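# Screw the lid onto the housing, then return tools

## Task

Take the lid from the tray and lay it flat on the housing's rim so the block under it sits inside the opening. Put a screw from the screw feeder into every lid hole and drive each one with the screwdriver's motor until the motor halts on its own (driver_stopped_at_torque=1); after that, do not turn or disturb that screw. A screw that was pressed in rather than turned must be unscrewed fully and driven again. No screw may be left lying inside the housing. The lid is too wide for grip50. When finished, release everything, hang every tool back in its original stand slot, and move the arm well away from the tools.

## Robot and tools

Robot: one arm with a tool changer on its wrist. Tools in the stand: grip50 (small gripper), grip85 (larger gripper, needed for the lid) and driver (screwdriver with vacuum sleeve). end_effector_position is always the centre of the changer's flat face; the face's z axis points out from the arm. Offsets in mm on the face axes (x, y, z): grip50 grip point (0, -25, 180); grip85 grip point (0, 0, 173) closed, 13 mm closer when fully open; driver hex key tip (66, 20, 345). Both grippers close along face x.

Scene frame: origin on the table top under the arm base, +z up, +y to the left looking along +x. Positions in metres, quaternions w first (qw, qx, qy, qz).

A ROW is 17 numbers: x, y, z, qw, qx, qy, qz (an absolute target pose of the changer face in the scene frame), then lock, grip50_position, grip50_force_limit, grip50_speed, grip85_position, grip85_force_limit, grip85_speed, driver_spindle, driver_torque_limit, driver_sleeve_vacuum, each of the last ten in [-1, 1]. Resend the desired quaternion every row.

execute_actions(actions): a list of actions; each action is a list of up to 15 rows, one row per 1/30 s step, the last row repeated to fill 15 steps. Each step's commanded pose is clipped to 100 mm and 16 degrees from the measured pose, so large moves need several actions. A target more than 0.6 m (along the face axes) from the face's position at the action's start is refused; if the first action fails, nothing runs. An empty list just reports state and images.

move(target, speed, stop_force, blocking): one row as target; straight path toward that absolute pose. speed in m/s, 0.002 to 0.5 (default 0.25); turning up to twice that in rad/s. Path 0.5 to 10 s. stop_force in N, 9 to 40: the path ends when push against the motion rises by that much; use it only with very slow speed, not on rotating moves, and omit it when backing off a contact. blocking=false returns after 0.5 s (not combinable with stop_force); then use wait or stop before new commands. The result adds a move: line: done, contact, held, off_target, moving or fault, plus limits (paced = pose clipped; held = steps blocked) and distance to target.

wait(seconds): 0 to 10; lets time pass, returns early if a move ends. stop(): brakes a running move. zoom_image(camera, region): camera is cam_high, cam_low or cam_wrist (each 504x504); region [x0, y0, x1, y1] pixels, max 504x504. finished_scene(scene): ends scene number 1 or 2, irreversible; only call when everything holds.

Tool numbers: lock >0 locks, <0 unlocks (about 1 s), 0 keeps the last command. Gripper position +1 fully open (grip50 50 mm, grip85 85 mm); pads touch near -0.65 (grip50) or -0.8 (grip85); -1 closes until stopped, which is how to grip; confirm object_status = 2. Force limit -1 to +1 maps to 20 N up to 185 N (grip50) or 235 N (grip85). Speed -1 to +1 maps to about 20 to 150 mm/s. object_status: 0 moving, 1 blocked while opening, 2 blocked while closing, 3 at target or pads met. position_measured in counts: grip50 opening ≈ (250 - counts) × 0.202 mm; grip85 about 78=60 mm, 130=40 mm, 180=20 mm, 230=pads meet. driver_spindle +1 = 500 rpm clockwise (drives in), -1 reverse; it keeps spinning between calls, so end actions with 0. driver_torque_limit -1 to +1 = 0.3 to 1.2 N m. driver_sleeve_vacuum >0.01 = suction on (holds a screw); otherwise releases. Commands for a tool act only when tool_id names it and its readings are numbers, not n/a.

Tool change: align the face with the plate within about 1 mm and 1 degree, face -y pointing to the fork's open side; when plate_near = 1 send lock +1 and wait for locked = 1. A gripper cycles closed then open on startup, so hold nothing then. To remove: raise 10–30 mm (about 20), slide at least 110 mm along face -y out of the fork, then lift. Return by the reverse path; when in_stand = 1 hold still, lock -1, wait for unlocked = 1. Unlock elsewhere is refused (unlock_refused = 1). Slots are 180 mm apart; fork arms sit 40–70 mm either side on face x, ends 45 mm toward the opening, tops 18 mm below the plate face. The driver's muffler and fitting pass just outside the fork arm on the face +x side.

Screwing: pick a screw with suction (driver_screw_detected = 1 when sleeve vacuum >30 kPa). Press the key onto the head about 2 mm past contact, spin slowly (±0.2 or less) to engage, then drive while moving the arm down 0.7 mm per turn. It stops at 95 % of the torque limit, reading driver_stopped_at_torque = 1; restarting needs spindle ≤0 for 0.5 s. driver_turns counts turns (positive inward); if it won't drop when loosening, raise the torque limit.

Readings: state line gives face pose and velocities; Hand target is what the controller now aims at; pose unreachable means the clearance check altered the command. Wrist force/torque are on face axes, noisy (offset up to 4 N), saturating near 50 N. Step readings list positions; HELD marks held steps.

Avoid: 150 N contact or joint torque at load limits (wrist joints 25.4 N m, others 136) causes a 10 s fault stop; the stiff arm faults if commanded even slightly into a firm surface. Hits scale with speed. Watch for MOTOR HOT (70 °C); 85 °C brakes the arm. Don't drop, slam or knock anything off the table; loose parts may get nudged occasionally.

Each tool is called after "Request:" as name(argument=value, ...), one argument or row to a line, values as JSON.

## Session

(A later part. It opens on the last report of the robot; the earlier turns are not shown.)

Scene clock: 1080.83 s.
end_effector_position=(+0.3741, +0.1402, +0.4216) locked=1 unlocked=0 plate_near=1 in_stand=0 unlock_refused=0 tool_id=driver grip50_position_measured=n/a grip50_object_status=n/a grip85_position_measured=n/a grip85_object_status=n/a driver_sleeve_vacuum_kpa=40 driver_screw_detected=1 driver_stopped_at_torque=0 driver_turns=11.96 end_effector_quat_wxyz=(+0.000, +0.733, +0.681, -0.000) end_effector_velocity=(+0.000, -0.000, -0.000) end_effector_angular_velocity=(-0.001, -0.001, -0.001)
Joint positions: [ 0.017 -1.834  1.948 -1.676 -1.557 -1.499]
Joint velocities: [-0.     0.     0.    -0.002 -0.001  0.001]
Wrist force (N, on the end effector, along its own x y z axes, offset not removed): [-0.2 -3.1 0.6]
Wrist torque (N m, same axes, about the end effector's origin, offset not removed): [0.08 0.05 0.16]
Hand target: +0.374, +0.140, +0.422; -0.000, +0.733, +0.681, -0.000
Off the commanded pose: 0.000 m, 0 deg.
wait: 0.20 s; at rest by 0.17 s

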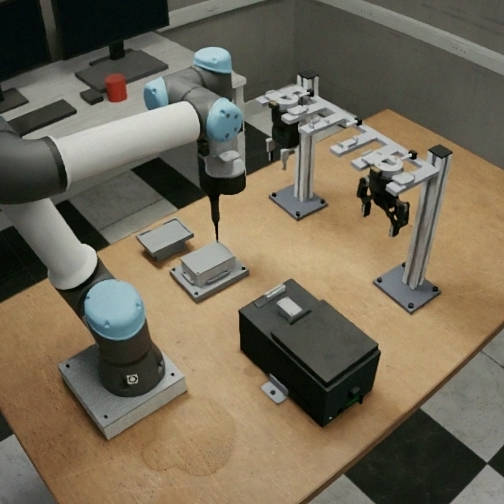

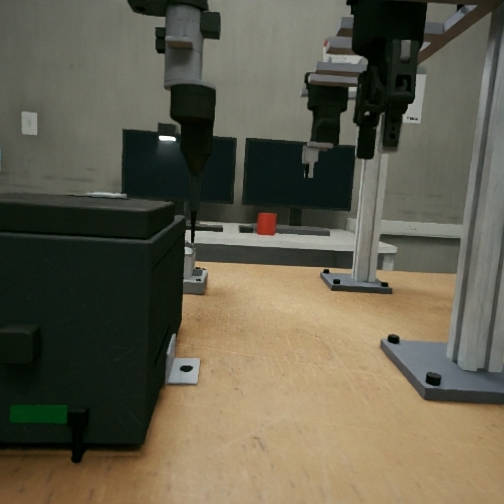

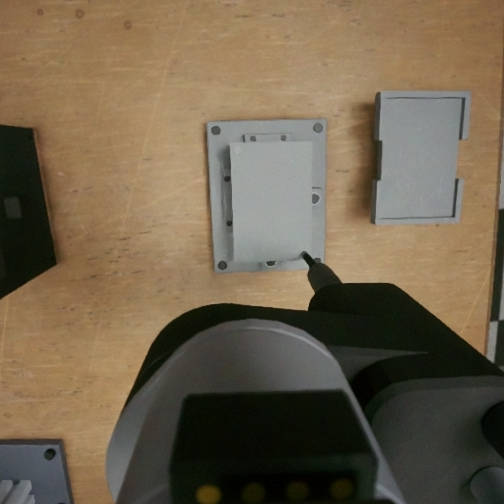

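Request:
execute_actions(
  actions=[
    [[0.37415,0.1402,0.42140,0,0.7325,0.6807,0,0,0,0,0,0,0,0,0.5,0,1],[0.37415,0.1402,0.42131,0,0.7325,0.6807,0,0,0,0,0,0,0,0,0.5,0,1],[0.37415,0.1402,0.42121,0,0.7325,0.6807,0,0,0,0,0,0,0,0,0.5,0,1],[0.37415,0.1402,0.42111,0,0.7325,0.6807,0,0,0,0,0,0,0,0,0.5,0,1],[0.37415,0.1402,0.42101,0,0.7325,0.6807,0,0,0,0,0,0,0,0,0.5,0,1],[0.37415,0.1402,0.42092,0,0.7325,0.6807,0,0,0,0,0,0,0,0,0.5,0,1],[0.37415,0.1402,0.42082,0,0.7325,0.6807,0,0,0,0,0,0,0,0,0.5,0,1],[0.37415,0.1402,0.42072,0,0.7325,0.6807,0,0,0,0,0,0,0,0,0.5,0,1],[0.37415,0.1402,0.42063,0,0.7325,0.6807,0,0,0,0,0,0,0,0,0.5,0,1],[0.37415,0.1402,0.42053,0,0.7325,0.6807,0,0,0,0,0,0,0,0,0.5,0,1],[0.37415,0.1402,0.42043,0,0.7325,0.6807,0,0,0,0,0,0,0,0,0.5,0,1],[0.37415,0.1402,0.42033,0,0.7325,0.6807,0,0,0,0,0,0,0,0,0.5,0,1],[0.37415,0.1402,0.42024,0,0.7325,0.6807,0,0,0,0,0,0,0,0,0.5,0,1],[0.37415,0.1402,0.42014,0,0.7325,0.6807,0,0,0,0,0,0,0,0,0.5,0,1],[0.37415,0.1402,0.42004,0,0.7325,0.6807,0,0,0,0,0,0,0,0,0.5,0,1]],
    [[0.37415,0.1402,0.41994,0,0.7325,0.6807,0,0,0,0,0,0,0,0,0.5,0,1],[0.37415,0.1402,0.41985,0,0.7325,0.6807,0,0,0,0,0,0,0,0,0.5,0,1],[0.37415,0.1402,0.41975,0,0.7325,0.6807,0,0,0,0,0,0,0,0,0.5,0,1],[0.37415,0.1402,0.41965,0,0.7325,0.6807,0,0,0,0,0,0,0,0,0.5,0,1],[0.37415,0.1402,0.41956,0,0.7325,0.6807,0,0,0,0,0,0,0,0,0.5,0,1],[0.37415,0.1402,0.41946,0,0.7325,0.6807,0,0,0,0,0,0,0,0,0.5,0,1],[0.37415,0.1402,0.41936,0,0.7325,0.6807,0,0,0,0,0,0,0,0,0.5,0,1],[0.37415,0.1402,0.41926,0,0.7325,0.6807,0,0,0,0,0,0,0,0,0.5,0,1],[0.37415,0.1402,0.41917,0,0.7325,0.6807,0,0,0,0,0,0,0,0,0.5,0,1],[0.37415,0.1402,0.41907,0,0.7325,0.6807,0,0,0,0,0,0,0,0,0.5,0,1],[0.37415,0.1402,0.41897,0,0.7325,0.6807,0,0,0,0,0,0,0,0,0.5,0,1],[0.37415,0.1402,0.41888,0,0.7325,0.6807,0,0,0,0,0,0,0,0,0.5,0,1],[0.37415,0.1402,0.41878,0,0.7325,0.6807,0,0,0,0,0,0,0,0,0.5,0,1],[0.37415,0.1402,0.41868,0,0.7325,0.6807,0,0,0,0,0,0,0,0,0.5,0,1],[0.37415,0.1402,0.41858,0,0.7325,0.6807,0,0,0,0,0,0,0,0,0.5,0,1]],
    [[0.37415,0.1402,0.41849,0,0.7325,0.6807,0,0,0,0,0,0,0,0,0.5,0,1],[0.37415,0.1402,0.41839,0,0.7325,0.6807,0,0,0,0,0,0,0,0,0.5,0,1],[0.37415,0.1402,0.41829,0,0.7325,0.6807,0,0,0,0,0,0,0,0,0.5,0,1],[0.37415,0.1402,0.41819,0,0.7325,0.6807,0,0,0,0,0,0,0,0,0.5,0,1],[0.37415,0.1402,0.41810,0,0.7325,0.6807,0,0,0,0,0,0,0,0,0.5,0,1],[0.37415,0.1402,0.41800,0,0.7325,0.6807,0,0,0,0,0,0,0,0,0.5,0,1],[0.37415,0.1402,0.41790,0,0.7325,0.6807,0,0,0,0,0,0,0,0,0.5,0,1],[0.37415,0.1402,0.41781,0,0.7325,0.6807,0,0,0,0,0,0,0,0,0.5,0,1],[0.37415,0.1402,0.41771,0,0.7325,0.6807,0,0,0,0,0,0,0,0,0.5,0,1],[0.37415,0.1402,0.41761,0,0.7325,0.6807,0,0,0,0,0,0,0,0,0.5,0,1],[0.37415,0.1402,0.41751,0,0.7325,0.6807,0,0,0,0,0,0,0,0,0.5,0,1],[0.37415,0.1402,0.41751,0,0.7325,0.6807,0,0,0,0,0,0,0,0,0.5,0,1],[0.37415,0.1402,0.41751,0,0.7325,0.6807,0,0,0,0,0,0,0,0,0.5,0,1],[0.37415,0.1402,0.41751,0,0.7325,0.6807,0,0,0,0,0,0,0,0,0.5,0,1],[0.37415,0.1402,0.41751,0,0.7325,0.6807,0,0,0,0,0,0,0,0,0,0,1]],
  ],
)

Request:
wait(
  seconds=0.1,
)

Scene clock: 1105.53 s.
end_effector_position=(+0.3741, +0.1402, +0.4176) locked=1 unlocked=0 plate_near=1 in_stand=0 unlock_refused=0 tool_id=driver grip50_position_measured=n/a grip50_object_status=n/a grip85_position_measured=n/a grip85_object_status=n/a driver_sleeve_vacuum_kpa=40 driver_screw_detected=1 driver_stopped_at_torque=0 driver_turns=17.61 end_effector_quat_wxyz=(-0.000, +0.733, +0.681, +0.000) end_effector_velocity=(+0.000, -0.001, -0.001) end_effector_angular_velocity=(-0.002, -0.000, -0.001)
Joint positions: [ 0.017 -1.833  1.958 -1.687 -1.557 -1.499]
Joint velocities: [-0.001  0.001  0.002 -0.003 -0.002  0.   ]
Wrist force (N, on the end effector, along its own x y z axes, offset not removed): [2.9 -2.6 -2.3]
Wrist torque (N m, same axes, about the end effector's origin, offset not removed): [0.38 0.14 0.23]
Hand target: +0.374, +0.140, +0.418; -0.000, +0.733, +0.681, -0.000
Off the commanded pose: 0.000 m, 0 deg.
Step readings (end_effector_position; steps 1 to 15: 1st action; 16 to 30: 2nd action; 31 to 45: 3rd action):
0: (+0.3741, +0.1402, +0.4215)
1: (+0.3741, +0.1402, +0.4215)
2: (+0.3741, +0.1402, +0.4215)
4: (+0.3741, +0.1402, +0.4214)
8: (+0.3741, +0.1402, +0.4211)
15: (+0.3741, +0.1402, +0.4204)
16: (+0.3741, +0.1402, +0.4203)
17: (+0.3741, +0.1402, +0.4202)
19: (+0.3741, +0.1402, +0.4200)
23: (+0.3741, +0.1402, +0.4196)
30: (+0.3741, +0.1402, +0.4190)
31: (+0.3741, +0.1402, +0.4189)
32: (+0.3741, +0.1402, +0.4188)
34: (+0.3741, +0.1402, +0.4186)
38: (+0.3741, +0.1402, +0.4182)
45: end_effector_position above

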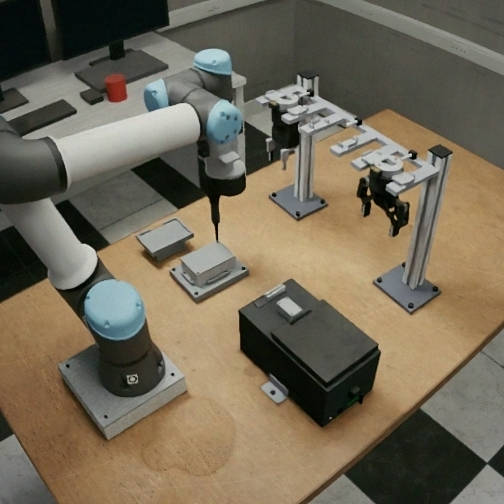

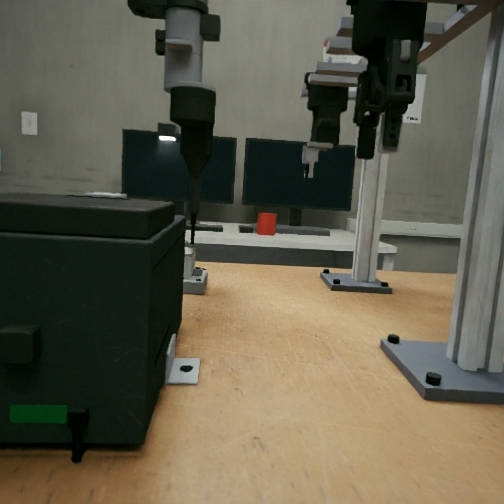

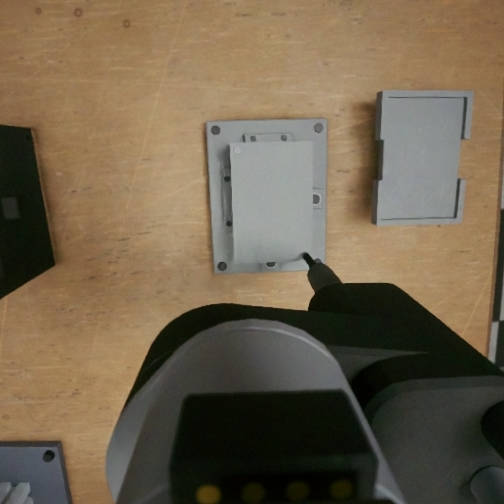

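Scene clock: 1105.63 s.
end_effector_position=(+0.3741, +0.1402, +0.4175) locked=1 unlocked=0 plate_near=1 in_stand=0 unlock_refused=0 tool_id=driver grip50_position_measured=n/a grip50_object_status=n/a grip85_position_measured=n/a grip85_object_status=n/a driver_sleeve_vacuum_kpa=40 driver_screw_detected=1 driver_stopped_at_torque=0 driver_turns=17.61 end_effector_quat_wxyz=(-0.000, +0.733, +0.681, +0.000) end_effector_velocity=(+0.000, -0.000, -0.000) end_effector_angular_velocity=(-0.001, -0.001, +0.001)
Joint positions: [ 0.017 -1.833  1.958 -1.687 -1.557 -1.499]
Joint velocities: [ 0.     0.     0.    -0.001 -0.001 -0.001]
Wrist force (N, on the end effector, along its own x y z axes, offset not removed): [0.1 -3.2 -1.8]
Wrist torque (N m, same axes, about the end effector's origin, offset not removed): [0.61 0.25 -0.03]
Hand target: +0.374, +0.140, +0.418; -0.000, +0.733, +0.681, -0.000
Off the commanded pose: 0.000 m, 0 deg.
wait: 0.10 s; no rest

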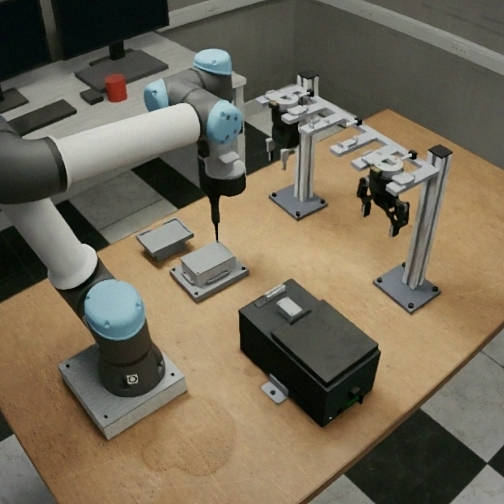

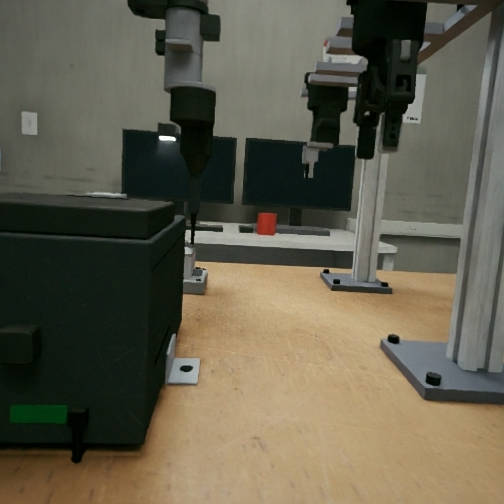

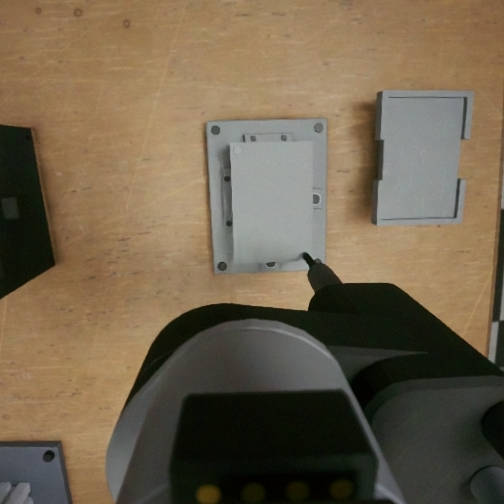

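Request:
execute_actions(
  actions=[
    [[0.3741,0.1402,0.41741,0,0.7325,0.6807,0,0,0,0,0,0,0,0,0.5,0,1],[0.3741,0.1402,0.41732,0,0.7325,0.6807,0,0,0,0,0,0,0,0,0.5,0,1],[0.3741,0.1402,0.41722,0,0.7325,0.6807,0,0,0,0,0,0,0,0,0.5,0,1],[0.3741,0.1402,0.41712,0,0.7325,0.6807,0,0,0,0,0,0,0,0,0.5,0,1],[0.3741,0.1402,0.41702,0,0.7325,0.6807,0,0,0,0,0,0,0,0,0.5,0,1],[0.3741,0.1402,0.41693,0,0.7325,0.6807,0,0,0,0,0,0,0,0,0.5,0,1],[0.3741,0.1402,0.41683,0,0.7325,0.6807,0,0,0,0,0,0,0,0,0.5,0,1],[0.37405,0.1402,0.41673,0,0.7325,0.6807,0,0,0,0,0,0,0,0,0.5,0,1],[0.37405,0.1402,0.41664,0,0.7325,0.6807,0,0,0,0,0,0,0,0,0.5,0,1],[0.37405,0.1402,0.41654,0,0.7325,0.6807,0,0,0,0,0,0,0,0,0.5,0,1],[0.37405,0.1402,0.41644,0,0.7325,0.6807,0,0,0,0,0,0,0,0,0.5,0,1],[0.37405,0.1402,0.41634,0,0.7325,0.6807,0,0,0,0,0,0,0,0,0.5,0,1],[0.37405,0.1402,0.41625,0,0.7325,0.6807,0,0,0,0,0,0,0,0,0.5,0,1],[0.37405,0.1402,0.41615,0,0.7325,0.6807,0,0,0,0,0,0,0,0,0.5,0,1],[0.37405,0.1402,0.41605,0,0.7325,0.6807,0,0,0,0,0,0,0,0,0.5,0,1]],
    [[0.37405,0.1402,0.41595,0,0.7325,0.6807,0,0,0,0,0,0,0,0,0.5,0,1],[0.37405,0.1402,0.41586,0,0.7325,0.6807,0,0,0,0,0,0,0,0,0.5,0,1],[0.37405,0.1402,0.41576,0,0.7325,0.6807,0,0,0,0,0,0,0,0,0.5,0,1],[0.37405,0.1402,0.41566,0,0.7325,0.6807,0,0,0,0,0,0,0,0,0.5,0,1],[0.37405,0.1402,0.41557,0,0.7325,0.6807,0,0,0,0,0,0,0,0,0.5,0,1],[0.37405,0.1402,0.41547,0,0.7325,0.6807,0,0,0,0,0,0,0,0,0.5,0,1],[0.37405,0.1402,0.41537,0,0.7325,0.6807,0,0,0,0,0,0,0,0,0.5,0,1],[0.37405,0.1402,0.41527,0,0.7325,0.6807,0,0,0,0,0,0,0,0,0.5,0,1],[0.37405,0.1402,0.41518,0,0.7325,0.6807,0,0,0,0,0,0,0,0,0.5,0,1],[0.37405,0.1402,0.41508,0,0.7325,0.6807,0,0,0,0,0,0,0,0,0.5,0,1],[0.37405,0.1402,0.41498,0,0.7325,0.6807,0,0,0,0,0,0,0,0,0.5,0,1],[0.37405,0.1402,0.41489,0,0.7325,0.6807,0,0,0,0,0,0,0,0,0.5,0,1],[0.37405,0.1402,0.41479,0,0.7325,0.6807,0,0,0,0,0,0,0,0,0.5,0,1],[0.37405,0.1402,0.41469,0,0.7325,0.6807,0,0,0,0,0,0,0,0,0.5,0,1],[0.37405,0.1402,0.41459,0,0.7325,0.6807,0,0,0,0,0,0,0,0,0.5,0,1]],
    [[0.37405,0.1402,0.41450,0,0.7325,0.6807,0,0,0,0,0,0,0,0,0.5,0,1],[0.37405,0.1402,0.41440,0,0.7325,0.6807,0,0,0,0,0,0,0,0,0.5,0,1],[0.37405,0.1402,0.41430,0,0.7325,0.6807,0,0,0,0,0,0,0,0,0.5,0,1],[0.37405,0.1402,0.41420,0,0.7325,0.6807,0,0,0,0,0,0,0,0,0.5,0,1],[0.37405,0.1402,0.41411,0,0.7325,0.6807,0,0,0,0,0,0,0,0,0.5,0,1],[0.37405,0.1402,0.41401,0,0.7325,0.6807,0,0,0,0,0,0,0,0,0.5,0,1],[0.37405,0.1402,0.41391,0,0.7325,0.6807,0,0,0,0,0,0,0,0,0.5,0,1],[0.37405,0.1402,0.41382,0,0.7325,0.6807,0,0,0,0,0,0,0,0,0.5,0,1],[0.37405,0.1402,0.41372,0,0.7325,0.6807,0,0,0,0,0,0,0,0,0.5,0,1],[0.37405,0.1402,0.41362,0,0.7325,0.6807,0,0,0,0,0,0,0,0,0.5,0,1],[0.37405,0.1402,0.41352,0,0.7325,0.6807,0,0,0,0,0,0,0,0,0.5,0,1],[0.37405,0.1402,0.41352,0,0.7325,0.6807,0,0,0,0,0,0,0,0,0.5,0,1],[0.37405,0.1402,0.41352,0,0.7325,0.6807,0,0,0,0,0,0,0,0,0.5,0,1],[0.37405,0.1402,0.41352,0,0.7325,0.6807,0,0,0,0,0,0,0,0,0.5,0,1],[0.37405,0.1402,0.41352,0,0.7325,0.6807,0,0,0,0,0,0,0,0,0,0,1]],
  ],
)

Scene clock: 1134.80 s.
end_effector_position=(+0.3740, +0.1402, +0.4136) locked=1 unlocked=0 plate_near=1 in_stand=0 unlock_refused=0 tool_id=driver grip50_position_measured=n/a grip50_object_status=n/a grip85_position_measured=n/a grip85_object_status=n/a driver_sleeve_vacuum_kpa=39 driver_screw_detected=1 driver_stopped_at_torque=0 driver_turns=23.27 end_effector_quat_wxyz=(-0.000, +0.733, +0.681, -0.000) end_effector_velocity=(-0.000, +0.000, -0.001) end_effector_angular_velocity=(+0.000, +0.000, +0.000)
Joint positions: [ 0.018 -1.832  1.967 -1.697 -1.557 -1.499]
Joint velocities: [ 0.001  0.     0.003 -0.003  0.     0.   ]
Wrist force (N, on the end effector, along its own x y z axes, offset not removed): [2.2 -2.5 -3.2]
Wrist torque (N m, same axes, about the end effector's origin, offset not removed): [0.41 0.38 0.04]
Hand target: +0.374, +0.140, +0.414; -0.000, +0.733, +0.681, -0.000
Off the commanded pose: 0.000 m, 0 deg.
Step readings (end_effector_position; steps 1 to 15: 1st action; 16 to 30: 2nd action; 31 to 45: 3rd action):
0: (+0.3741, +0.1402, +0.4175)
1: (+0.3741, +0.1402, +0.4175)
2: (+0.3741, +0.1402, +0.4175)
4: (+0.3741, +0.1402, +0.4174)
8: (+0.3741, +0.1402, +0.4171)
15: (+0.3741, +0.1402, +0.4164)
16: (+0.3740, +0.1402, +0.4163)
17: (+0.3740, +0.1402, +0.4162)
19: (+0.3740, +0.1402, +0.4160)
23: (+0.3740, +0.1402, +0.4157)
30: (+0.3740, +0.1402, +0.4150)
31: (+0.3740, +0.1402, +0.4149)
32: (+0.3740, +0.1402, +0.4148)
34: (+0.3740, +0.1402, +0.4146)
38: (+0.3740, +0.1402, +0.4142)
45: end_effector_position above

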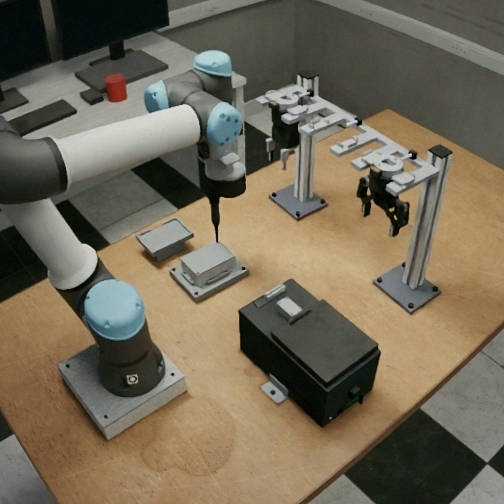

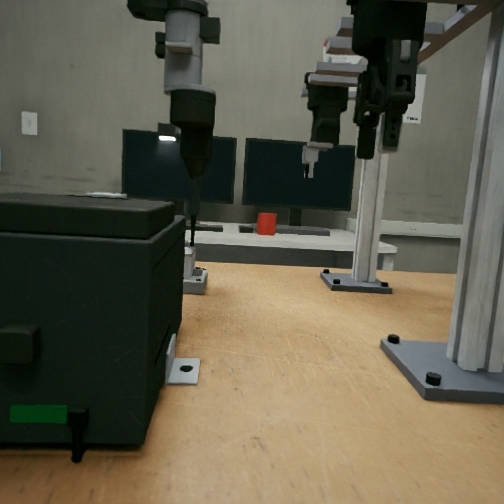

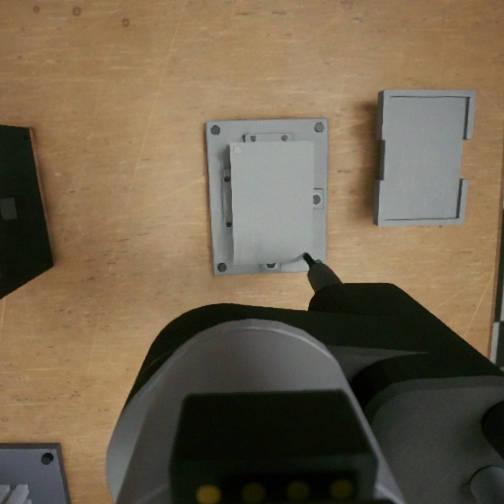

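Request:
execute_actions(
  actions=[
    [[0.37405,0.1402,0.41344,0,0.7325,0.6807,0,0,0,0,0,0,0,0,0.4,0,1],[0.37405,0.1402,0.41336,0,0.7325,0.6807,0,0,0,0,0,0,0,0,0.4,0,1],[0.37405,0.1402,0.41329,0,0.7325,0.6807,0,0,0,0,0,0,0,0,0.4,0,1],[0.37405,0.1402,0.41321,0,0.7325,0.6807,0,0,0,0,0,0,0,0,0.4,0,1],[0.37405,0.1402,0.41313,0,0.7325,0.6807,0,0,0,0,0,0,0,0,0.4,0,1],[0.37405,0.1402,0.41305,0,0.7325,0.6807,0,0,0,0,0,0,0,0,0.4,0,1],[0.37405,0.1402,0.41298,0,0.7325,0.6807,0,0,0,0,0,0,0,0,0.4,0,1],[0.37405,0.1402,0.41290,0,0.7325,0.6807,0,0,0,0,0,0,0,0,0.4,0,1],[0.37405,0.1402,0.41282,0,0.7325,0.6807,0,0,0,0,0,0,0,0,0.4,0,1],[0.37405,0.1402,0.41274,0,0.7325,0.6807,0,0,0,0,0,0,0,0,0.4,0,1],[0.37405,0.1402,0.41266,0,0.7325,0.6807,0,0,0,0,0,0,0,0,0.4,0,1],[0.37405,0.1402,0.41266,0,0.7325,0.6807,0,0,0,0,0,0,0,0,0.4,0,1],[0.37405,0.1402,0.41266,0,0.7325,0.6807,0,0,0,0,0,0,0,0,0.4,0,1],[0.37405,0.1402,0.41266,0,0.7325,0.6807,0,0,0,0,0,0,0,0,0.4,0,1],[0.37405,0.1402,0.41266,0,0.7325,0.6807,0,0,0,0,0,0,0,0,0,0,1]],
  ],
)

Scene clock: 1144.87 s.
end_effector_position=(+0.3740, +0.1402, +0.4127) locked=1 unlocked=0 plate_near=1 in_stand=0 unlock_refused=0 tool_id=driver grip50_position_measured=n/a grip50_object_status=n/a grip85_position_measured=n/a grip85_object_status=n/a driver_sleeve_vacuum_kpa=40 driver_screw_detected=1 driver_stopped_at_torque=1 driver_turns=23.69 end_effector_quat_wxyz=(+0.000, +0.733, +0.681, -0.000) end_effector_velocity=(+0.000, -0.001, -0.001) end_effector_angular_velocity=(-0.000, -0.000, -0.003)
Joint positions: [ 0.018 -1.831  1.969 -1.7   -1.557 -1.499]
Joint velocities: [-0.001  0.001  0.002 -0.003 -0.     0.001]
Wrist force (N, on the end effector, along its own x y z axes, offset not removed): [2.4 -2.6 -3.2]
Wrist torque (N m, same axes, about the end effector's origin, offset not removed): [0.49 0.37 -0.01]
Hand target: +0.374, +0.140, +0.413; -0.000, +0.733, +0.681, -0.000
Off the commanded pose: 0.000 m, 0 deg.
Step readings (end_effector_position):
0: (+0.3740, +0.1402, +0.4135)
1: (+0.3740, +0.1402, +0.4135)
2: (+0.3740, +0.1402, +0.4135)
4: (+0.3740, +0.1402, +0.4134)
8: (+0.3740, +0.1402, +0.4132)
15: end_effector_position above

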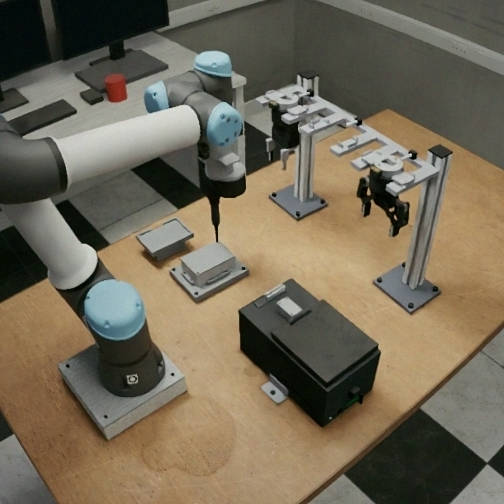

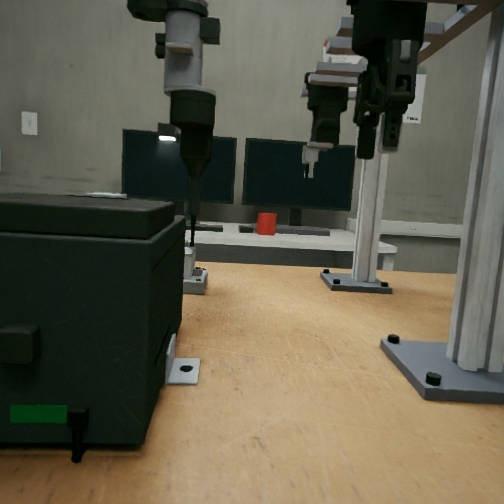

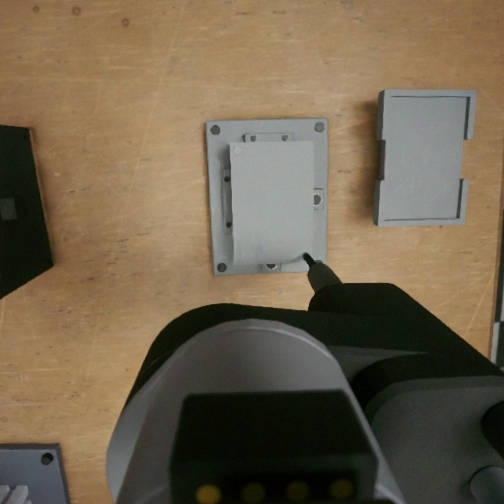

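Request:
execute_actions(
  actions=[
    [[0.37405,0.1402,0.41266,0,0.7325,0.6807,0,0,0,0,0,0,0,0,0,0,-1],[0.37405,0.1402,0.41266,0,0.7325,0.6807,0,0,0,0,0,0,0,0,0,0,-1],[0.37405,0.1402,0.41266,0,0.7325,0.6807,0,0,0,0,0,0,0,0,0,0,-1],[0.37405,0.1402,0.41266,0,0.7325,0.6807,0,0,0,0,0,0,0,0,0,0,-1],[0.37405,0.1402,0.4134,0,0.7325,0.6807,0,0,0,0,0,0,0,0,0,0,-1],[0.37405,0.1402,0.4142,0,0.7325,0.6807,0,0,0,0,0,0,0,0,0,0,-1],[0.37405,0.1402,0.4152,0,0.7325,0.6807,0,0,0,0,0,0,0,0,0,0,-1],[0.37405,0.1402,0.4164,0,0.7325,0.6807,0,0,0,0,0,0,0,0,0,0,-1],[0.37405,0.1402,0.4178,0,0.7325,0.6807,0,0,0,0,0,0,0,0,0,0,-1],[0.37405,0.1402,0.4193,0,0.7325,0.6807,0,0,0,0,0,0,0,0,0,0,-1],[0.37405,0.1402,0.4208,0,0.7325,0.6807,0,0,0,0,0,0,0,0,0,0,-1],[0.37405,0.1402,0.4223,0,0.7325,0.6807,0,0,0,0,0,0,0,0,0,0,-1],[0.37405,0.1402,0.4238,0,0.7325,0.6807,0,0,0,0,0,0,0,0,0,0,-1],[0.37405,0.1402,0.4250,0,0.7325,0.6807,0,0,0,0,0,0,0,0,0,0,-1],[0.37405,0.1402,0.4260,0,0.7325,0.6807,0,0,0,0,0,0,0,0,0,0,-1]],
  ],
)

Request:
move(
  target=[0.5095,0.0376,0.4295,0,0.7325,0.6807,0,0,0,0,0,0,0,0,0,0,-1],
  speed=0.2,
)

Request:
move(
  target=[0.6292,0.0288,0.4295,0,0.7325,0.6807,0,0,0,0,0,0,0,0,0,0,-1],
  speed=0.08,
)

Request:
move(
  target=[0.6292,0.0288,0.4100,0,0.7325,0.6807,0,0,0,0,0,0,0,0,0,0,-1],
  speed=0.02,
)

Scene clock: 1157.63 s.
end_effector_position=(+0.3740, +0.1403, +0.4210) locked=1 unlocked=0 plate_near=1 in_stand=0 unlock_refused=0 tool_id=driver grip50_position_measured=n/a grip50_object_status=n/a grip85_position_measured=n/a grip85_object_status=n/a driver_sleeve_vacuum_kpa=0 driver_screw_detected=0 driver_stopped_at_torque=1 driver_turns=23.69 end_effector_quat_wxyz=(-0.000, +0.732, +0.681, -0.000) end_effector_velocity=(+0.000, -0.000, +0.041) end_effector_angular_velocity=(+0.000, -0.003, +0.000)
Joint positions: [ 0.018 -1.834  1.95  -1.678 -1.557 -1.499]
Joint velocities: [-0.002 -0.012 -0.095  0.104  0.    -0.002]
Wrist force (N, on the end effector, along its own x y z axes, offset not removed): [-2.8 1.1 1.3]
Wrist torque (N m, same axes, about the end effector's origin, offset not removed): [0.20 0.17 0.10]
Hand target: +0.374, +0.140, +0.426; +0.000, +0.733, +0.681, +0.000
Off the commanded pose: 0.005 m, 0 deg.
Step readings (end_effector_position):
0: (+0.3740, +0.1402, +0.4127)
1: (+0.3740, +0.1402, +0.4127)
2: (+0.3740, +0.1402, +0.4127)
4: (+0.3740, +0.1402, +0.4127)
8: (+0.3740, +0.1402, +0.4132)
15: end_effector_position above

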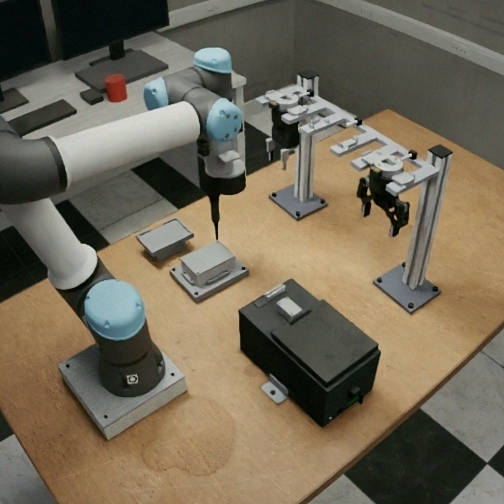

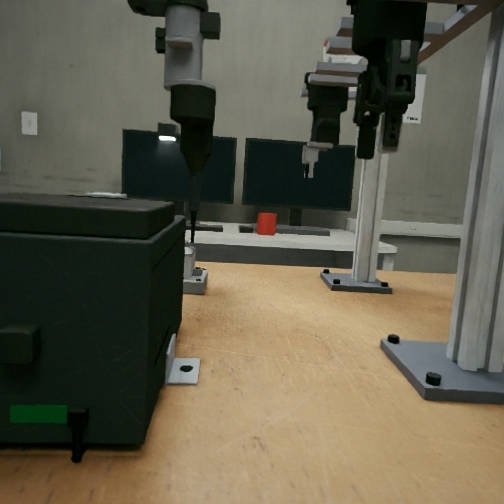

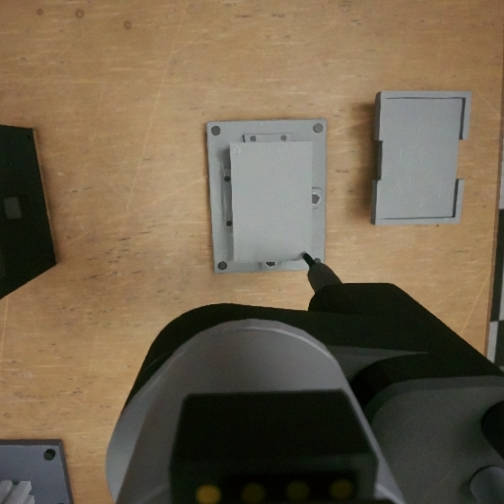

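Scene clock: 1159.03 s.
end_effector_position=(+0.5095, +0.0378, +0.4293) locked=1 unlocked=0 plate_near=1 in_stand=0 unlock_refused=0 tool_id=driver grip50_position_measured=n/a grip50_object_status=n/a grip85_position_measured=n/a grip85_object_status=n/a driver_sleeve_vacuum_kpa=0 driver_screw_detected=0 driver_stopped_at_torque=1 driver_turns=23.69 end_effector_quat_wxyz=(-0.000, +0.733, +0.681, +0.000) end_effector_velocity=(+0.001, -0.001, +0.000) end_effector_angular_velocity=(+0.000, -0.000, +0.001)
Joint positions: [-0.184 -1.548  1.687 -1.698 -1.558 -1.7  ]
Joint velocities: [-0.001  0.003 -0.004  0.001  0.    -0.002]
Wrist force (N, on the end effector, along its own x y z axes, offset not removed): [-1.4 0.2 2.8]
Wrist torque (N m, same axes, about the end effector's origin, offset not removed): [0.30 0.04 0.04]
Hand target: +0.510, +0.038, +0.429; -0.000, +0.733, +0.681, +0.000
Off the commanded pose: 0.000 m, 0 deg.
move: done

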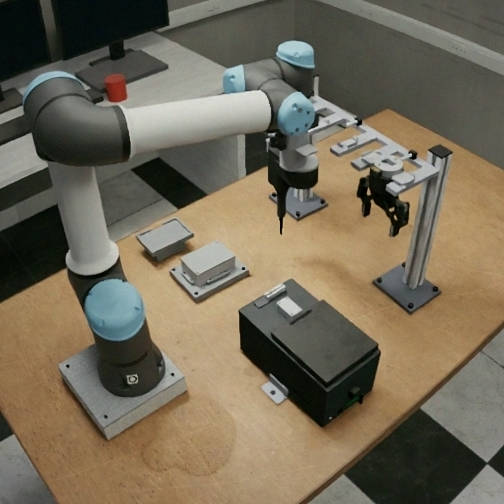

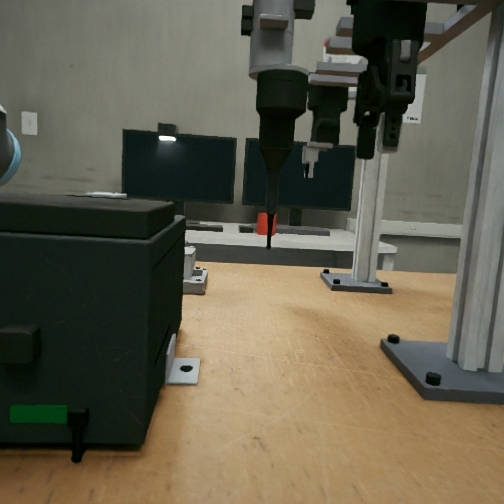

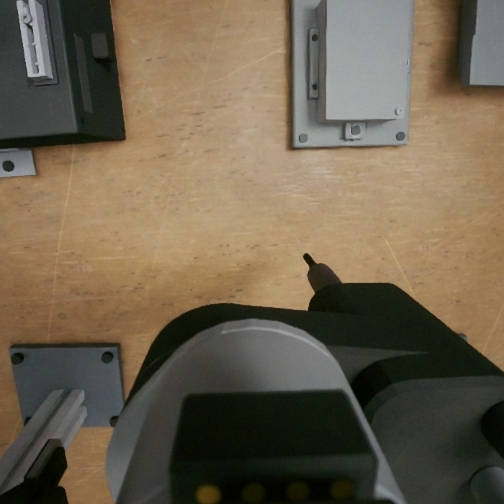

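Scene clock: 1160.97 s.
end_effector_position=(+0.6291, +0.0290, +0.4293) locked=1 unlocked=0 plate_near=1 in_stand=0 unlock_refused=0 tool_id=driver grip50_position_measured=n/a grip50_object_status=n/a grip85_position_measured=n/a grip85_object_status=n/a driver_sleeve_vacuum_kpa=0 driver_screw_detected=0 driver_stopped_at_torque=1 driver_turns=23.69 end_effector_quat_wxyz=(+0.000, +0.733, +0.681, -0.000) end_effector_velocity=(+0.001, -0.000, -0.000) end_effector_angular_velocity=(+0.001, +0.001, -0.001)
Joint positions: [-0.159 -1.26   1.35  -1.649 -1.559 -1.675]
Joint velocities: [-0.     0.004 -0.005  0.003  0.001  0.001]
Wrist force (N, on the end effector, along its own x y z axes, offset not removed): [0.9 0.6 0.5]
Wrist torque (N m, same axes, about the end effector's origin, offset not removed): [0.27 -0.08 -0.04]
Hand target: +0.629, +0.029, +0.429; +0.000, +0.733, +0.681, -0.000
Off the commanded pose: 0.000 m, 0 deg.
move: done

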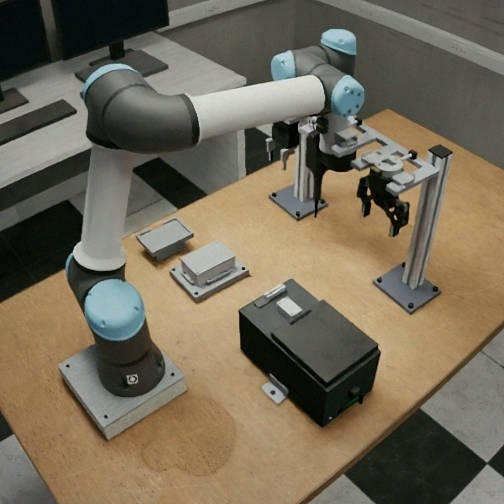

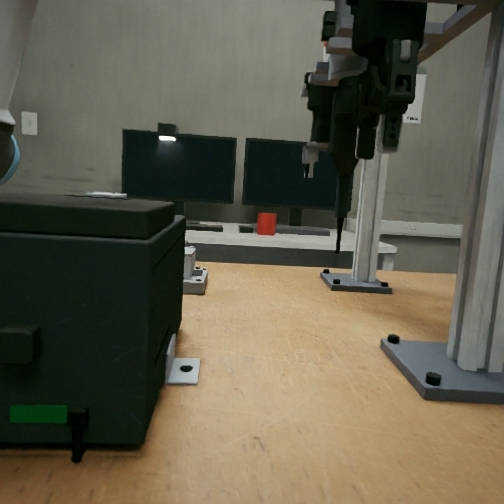

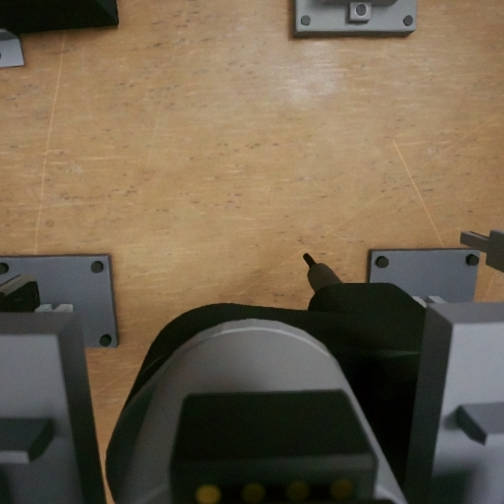

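Scene clock: 1162.23 s.
end_effector_position=(+0.6292, +0.0288, +0.4101) locked=1 unlocked=0 plate_near=1 in_stand=1 unlock_refused=0 tool_id=driver grip50_position_measured=n/a grip50_object_status=n/a grip85_position_measured=n/a grip85_object_status=n/a driver_sleeve_vacuum_kpa=0 driver_screw_detected=0 driver_stopped_at_torque=1 driver_turns=23.69 end_effector_quat_wxyz=(+0.000, +0.733, +0.681, -0.000) end_effector_velocity=(-0.000, +0.000, -0.002) end_effector_angular_velocity=(-0.002, +0.001, +0.001)
Joint positions: [-0.159 -1.255  1.392 -1.696 -1.559 -1.675]
Joint velocities: [ 0.001  0.001  0.004 -0.004 -0.002 -0.   ]
Wrist force (N, on the end effector, along its own x y z axes, offset not removed): [3.1 -0.4 0.2]
Wrist torque (N m, same axes, about the end effector's origin, offset not removed): [0.05 0.00 0.18]
Hand target: +0.629, +0.029, +0.410; -0.000, +0.733, +0.681, -0.000
Off the commanded pose: 0.000 m, 0 deg.
move: done

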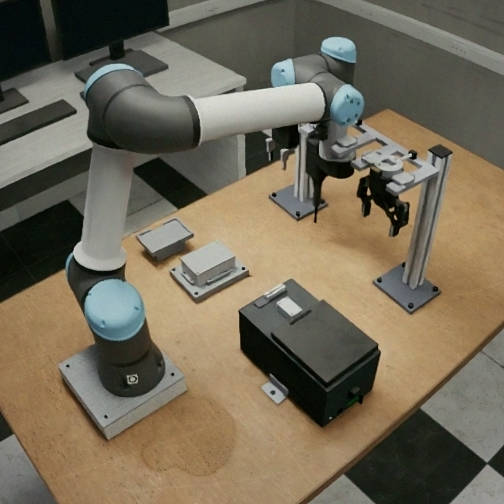

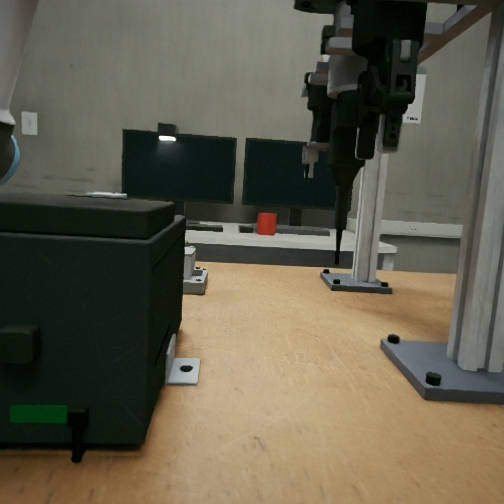

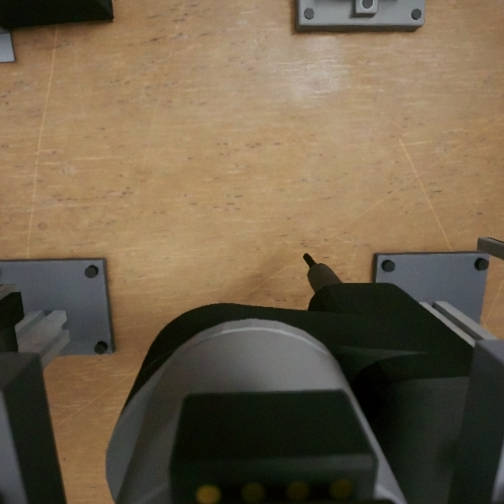

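Request:
execute_actions(
  actions=[
    [[0.6292,0.0288,0.4097,0,0.7325,0.6807,0,-1,0,0,0,0,0,0,0,0,-1]],
  ],
)

Request:
wait(
  seconds=0.8,
)

Scene clock: 1166.37 s.
end_effector_position=(+0.6292, +0.0288, +0.4097) locked=0 unlocked=0 plate_near=1 in_stand=1 unlock_refused=0 tool_id=none grip50_position_measured=n/a grip50_object_status=n/a grip85_position_measured=n/a grip85_object_status=n/a driver_sleeve_vacuum_kpa=n/a driver_screw_detected=n/a driver_stopped_at_torque=n/a driver_turns=n/a end_effector_quat_wxyz=(+0.000, +0.733, +0.681, +0.000) end_effector_velocity=(+0.000, -0.000, -0.000) end_effector_angular_velocity=(+0.000, -0.000, +0.000)
Joint positions: [-0.159 -1.255  1.393 -1.697 -1.559 -1.675]
Joint velocities: [-0.     0.     0.    -0.     0.    -0.001]
Wrist force (N, on the end effector, along its own x y z axes, offset not removed): [2.6 -6.1 1.6]
Wrist torque (N m, same axes, about the end effector's origin, offset not removed): [-0.12 -0.21 0.14]
Hand target: +0.629, +0.029, +0.410; -0.000, +0.733, +0.681, -0.000
Off the commanded pose: 0.000 m, 0 deg.
Step readings (end_effector_position):
0: (+0.6292, +0.0288, +0.4100)
1: (+0.6291, +0.0288, +0.4098)
2: (+0.6291, +0.0288, +0.4098)
4: (+0.6291, +0.0288, +0.4097)
8: (+0.6292, +0.0288, +0.4098)
15: end_effector_position above

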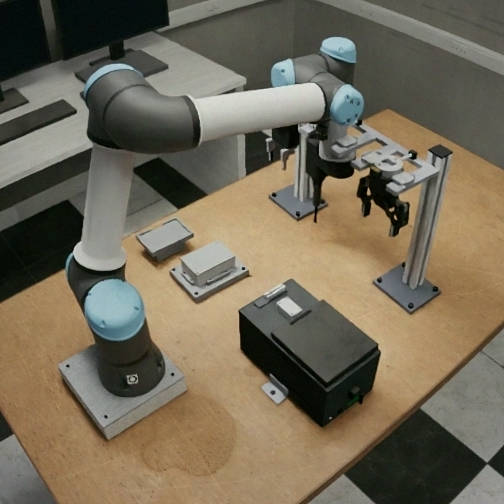

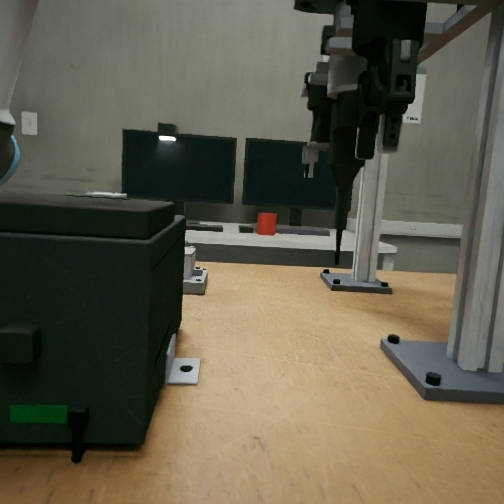

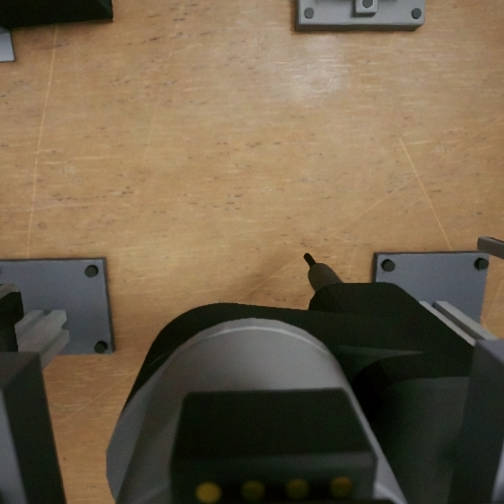

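Scene clock: 1167.17 s.
end_effector_position=(+0.6292, +0.0288, +0.4097) locked=0 unlocked=1 plate_near=1 in_stand=1 unlock_refused=0 tool_id=none grip50_position_measured=n/a grip50_object_status=n/a grip85_position_measured=n/a grip85_object_status=n/a driver_sleeve_vacuum_kpa=n/a driver_screw_detected=n/a driver_stopped_at_torque=n/a driver_turns=n/a end_effector_quat_wxyz=(+0.000, +0.733, +0.681, +0.000) end_effector_velocity=(-0.000, +0.000, -0.001) end_effector_angular_velocity=(-0.000, +0.002, +0.001)
Joint positions: [-0.159 -1.255  1.393 -1.697 -1.559 -1.675]
Joint velocities: [ 0.     0.     0.001  0.001 -0.001 -0.   ]
Wrist force (N, on the end effector, along its own x y z axes, offset not removed): [0.5 -5.7 0.7]
Wrist torque (N m, same axes, about the end effector's origin, offset not removed): [-0.17 0.02 -0.11]
Hand target: +0.629, +0.029, +0.410; -0.000, +0.733, +0.681, -0.000
Off the commanded pose: 0.000 m, 0 deg.
wait: 0.80 s; at rest by 0.20 s

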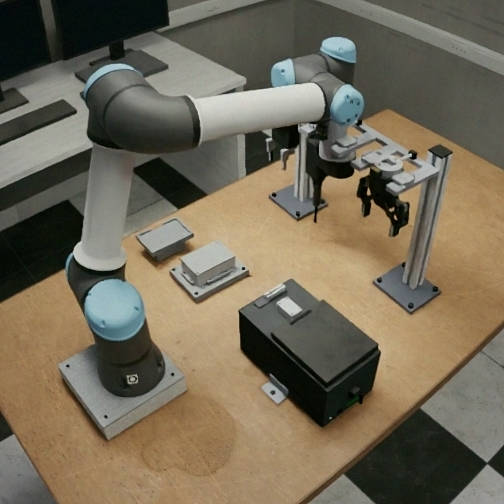

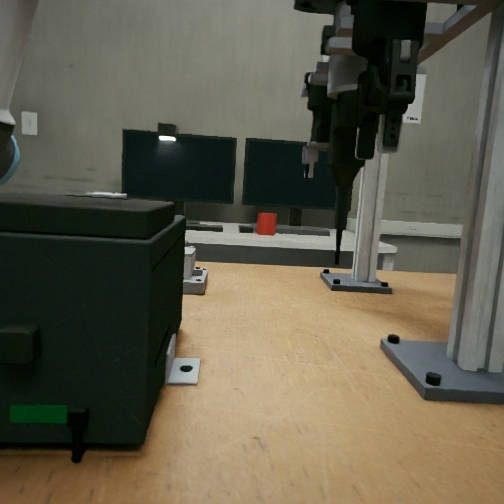

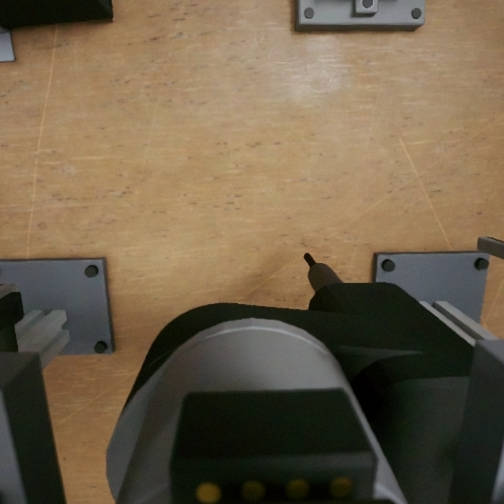

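Request:
execute_actions(
  actions=[],
)

Scene clock: 1182.77 s.
end_effector_position=(+0.6292, +0.0288, +0.4097) locked=0 unlocked=1 plate_near=1 in_stand=1 unlock_refused=0 tool_id=none grip50_position_measured=n/a grip50_object_status=n/a grip85_position_measured=n/a grip85_object_status=n/a driver_sleeve_vacuum_kpa=n/a driver_screw_detected=n/a driver_stopped_at_torque=n/a driver_turns=n/a end_effector_quat_wxyz=(+0.000, +0.733, +0.681, +0.000) end_effector_velocity=(+0.000, +0.001, -0.000) end_effector_angular_velocity=(+0.001, +0.001, +0.001)
Joint positions: [-0.159 -1.255  1.393 -1.697 -1.559 -1.675]
Joint velocities: [ 0.001  0.    -0.     0.     0.001 -0.   ]
Wrist force (N, on the end effector, along its own x y z axes, offset not removed): [-1.1 -4.7 2.3]
Wrist torque (N m, same axes, about the end effector's origin, offset not removed): [0.07 0.03 0.23]
Hand target: +0.629, +0.029, +0.410; -0.000, +0.733, +0.681, -0.000
Off the commanded pose: 0.000 m, 0 deg.

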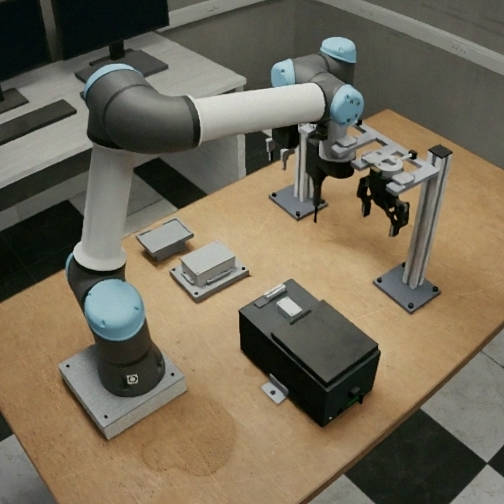

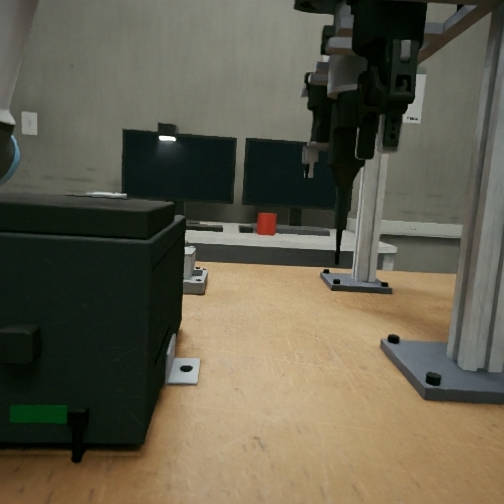

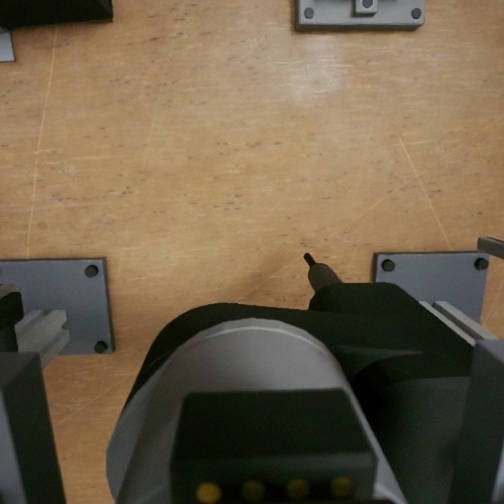

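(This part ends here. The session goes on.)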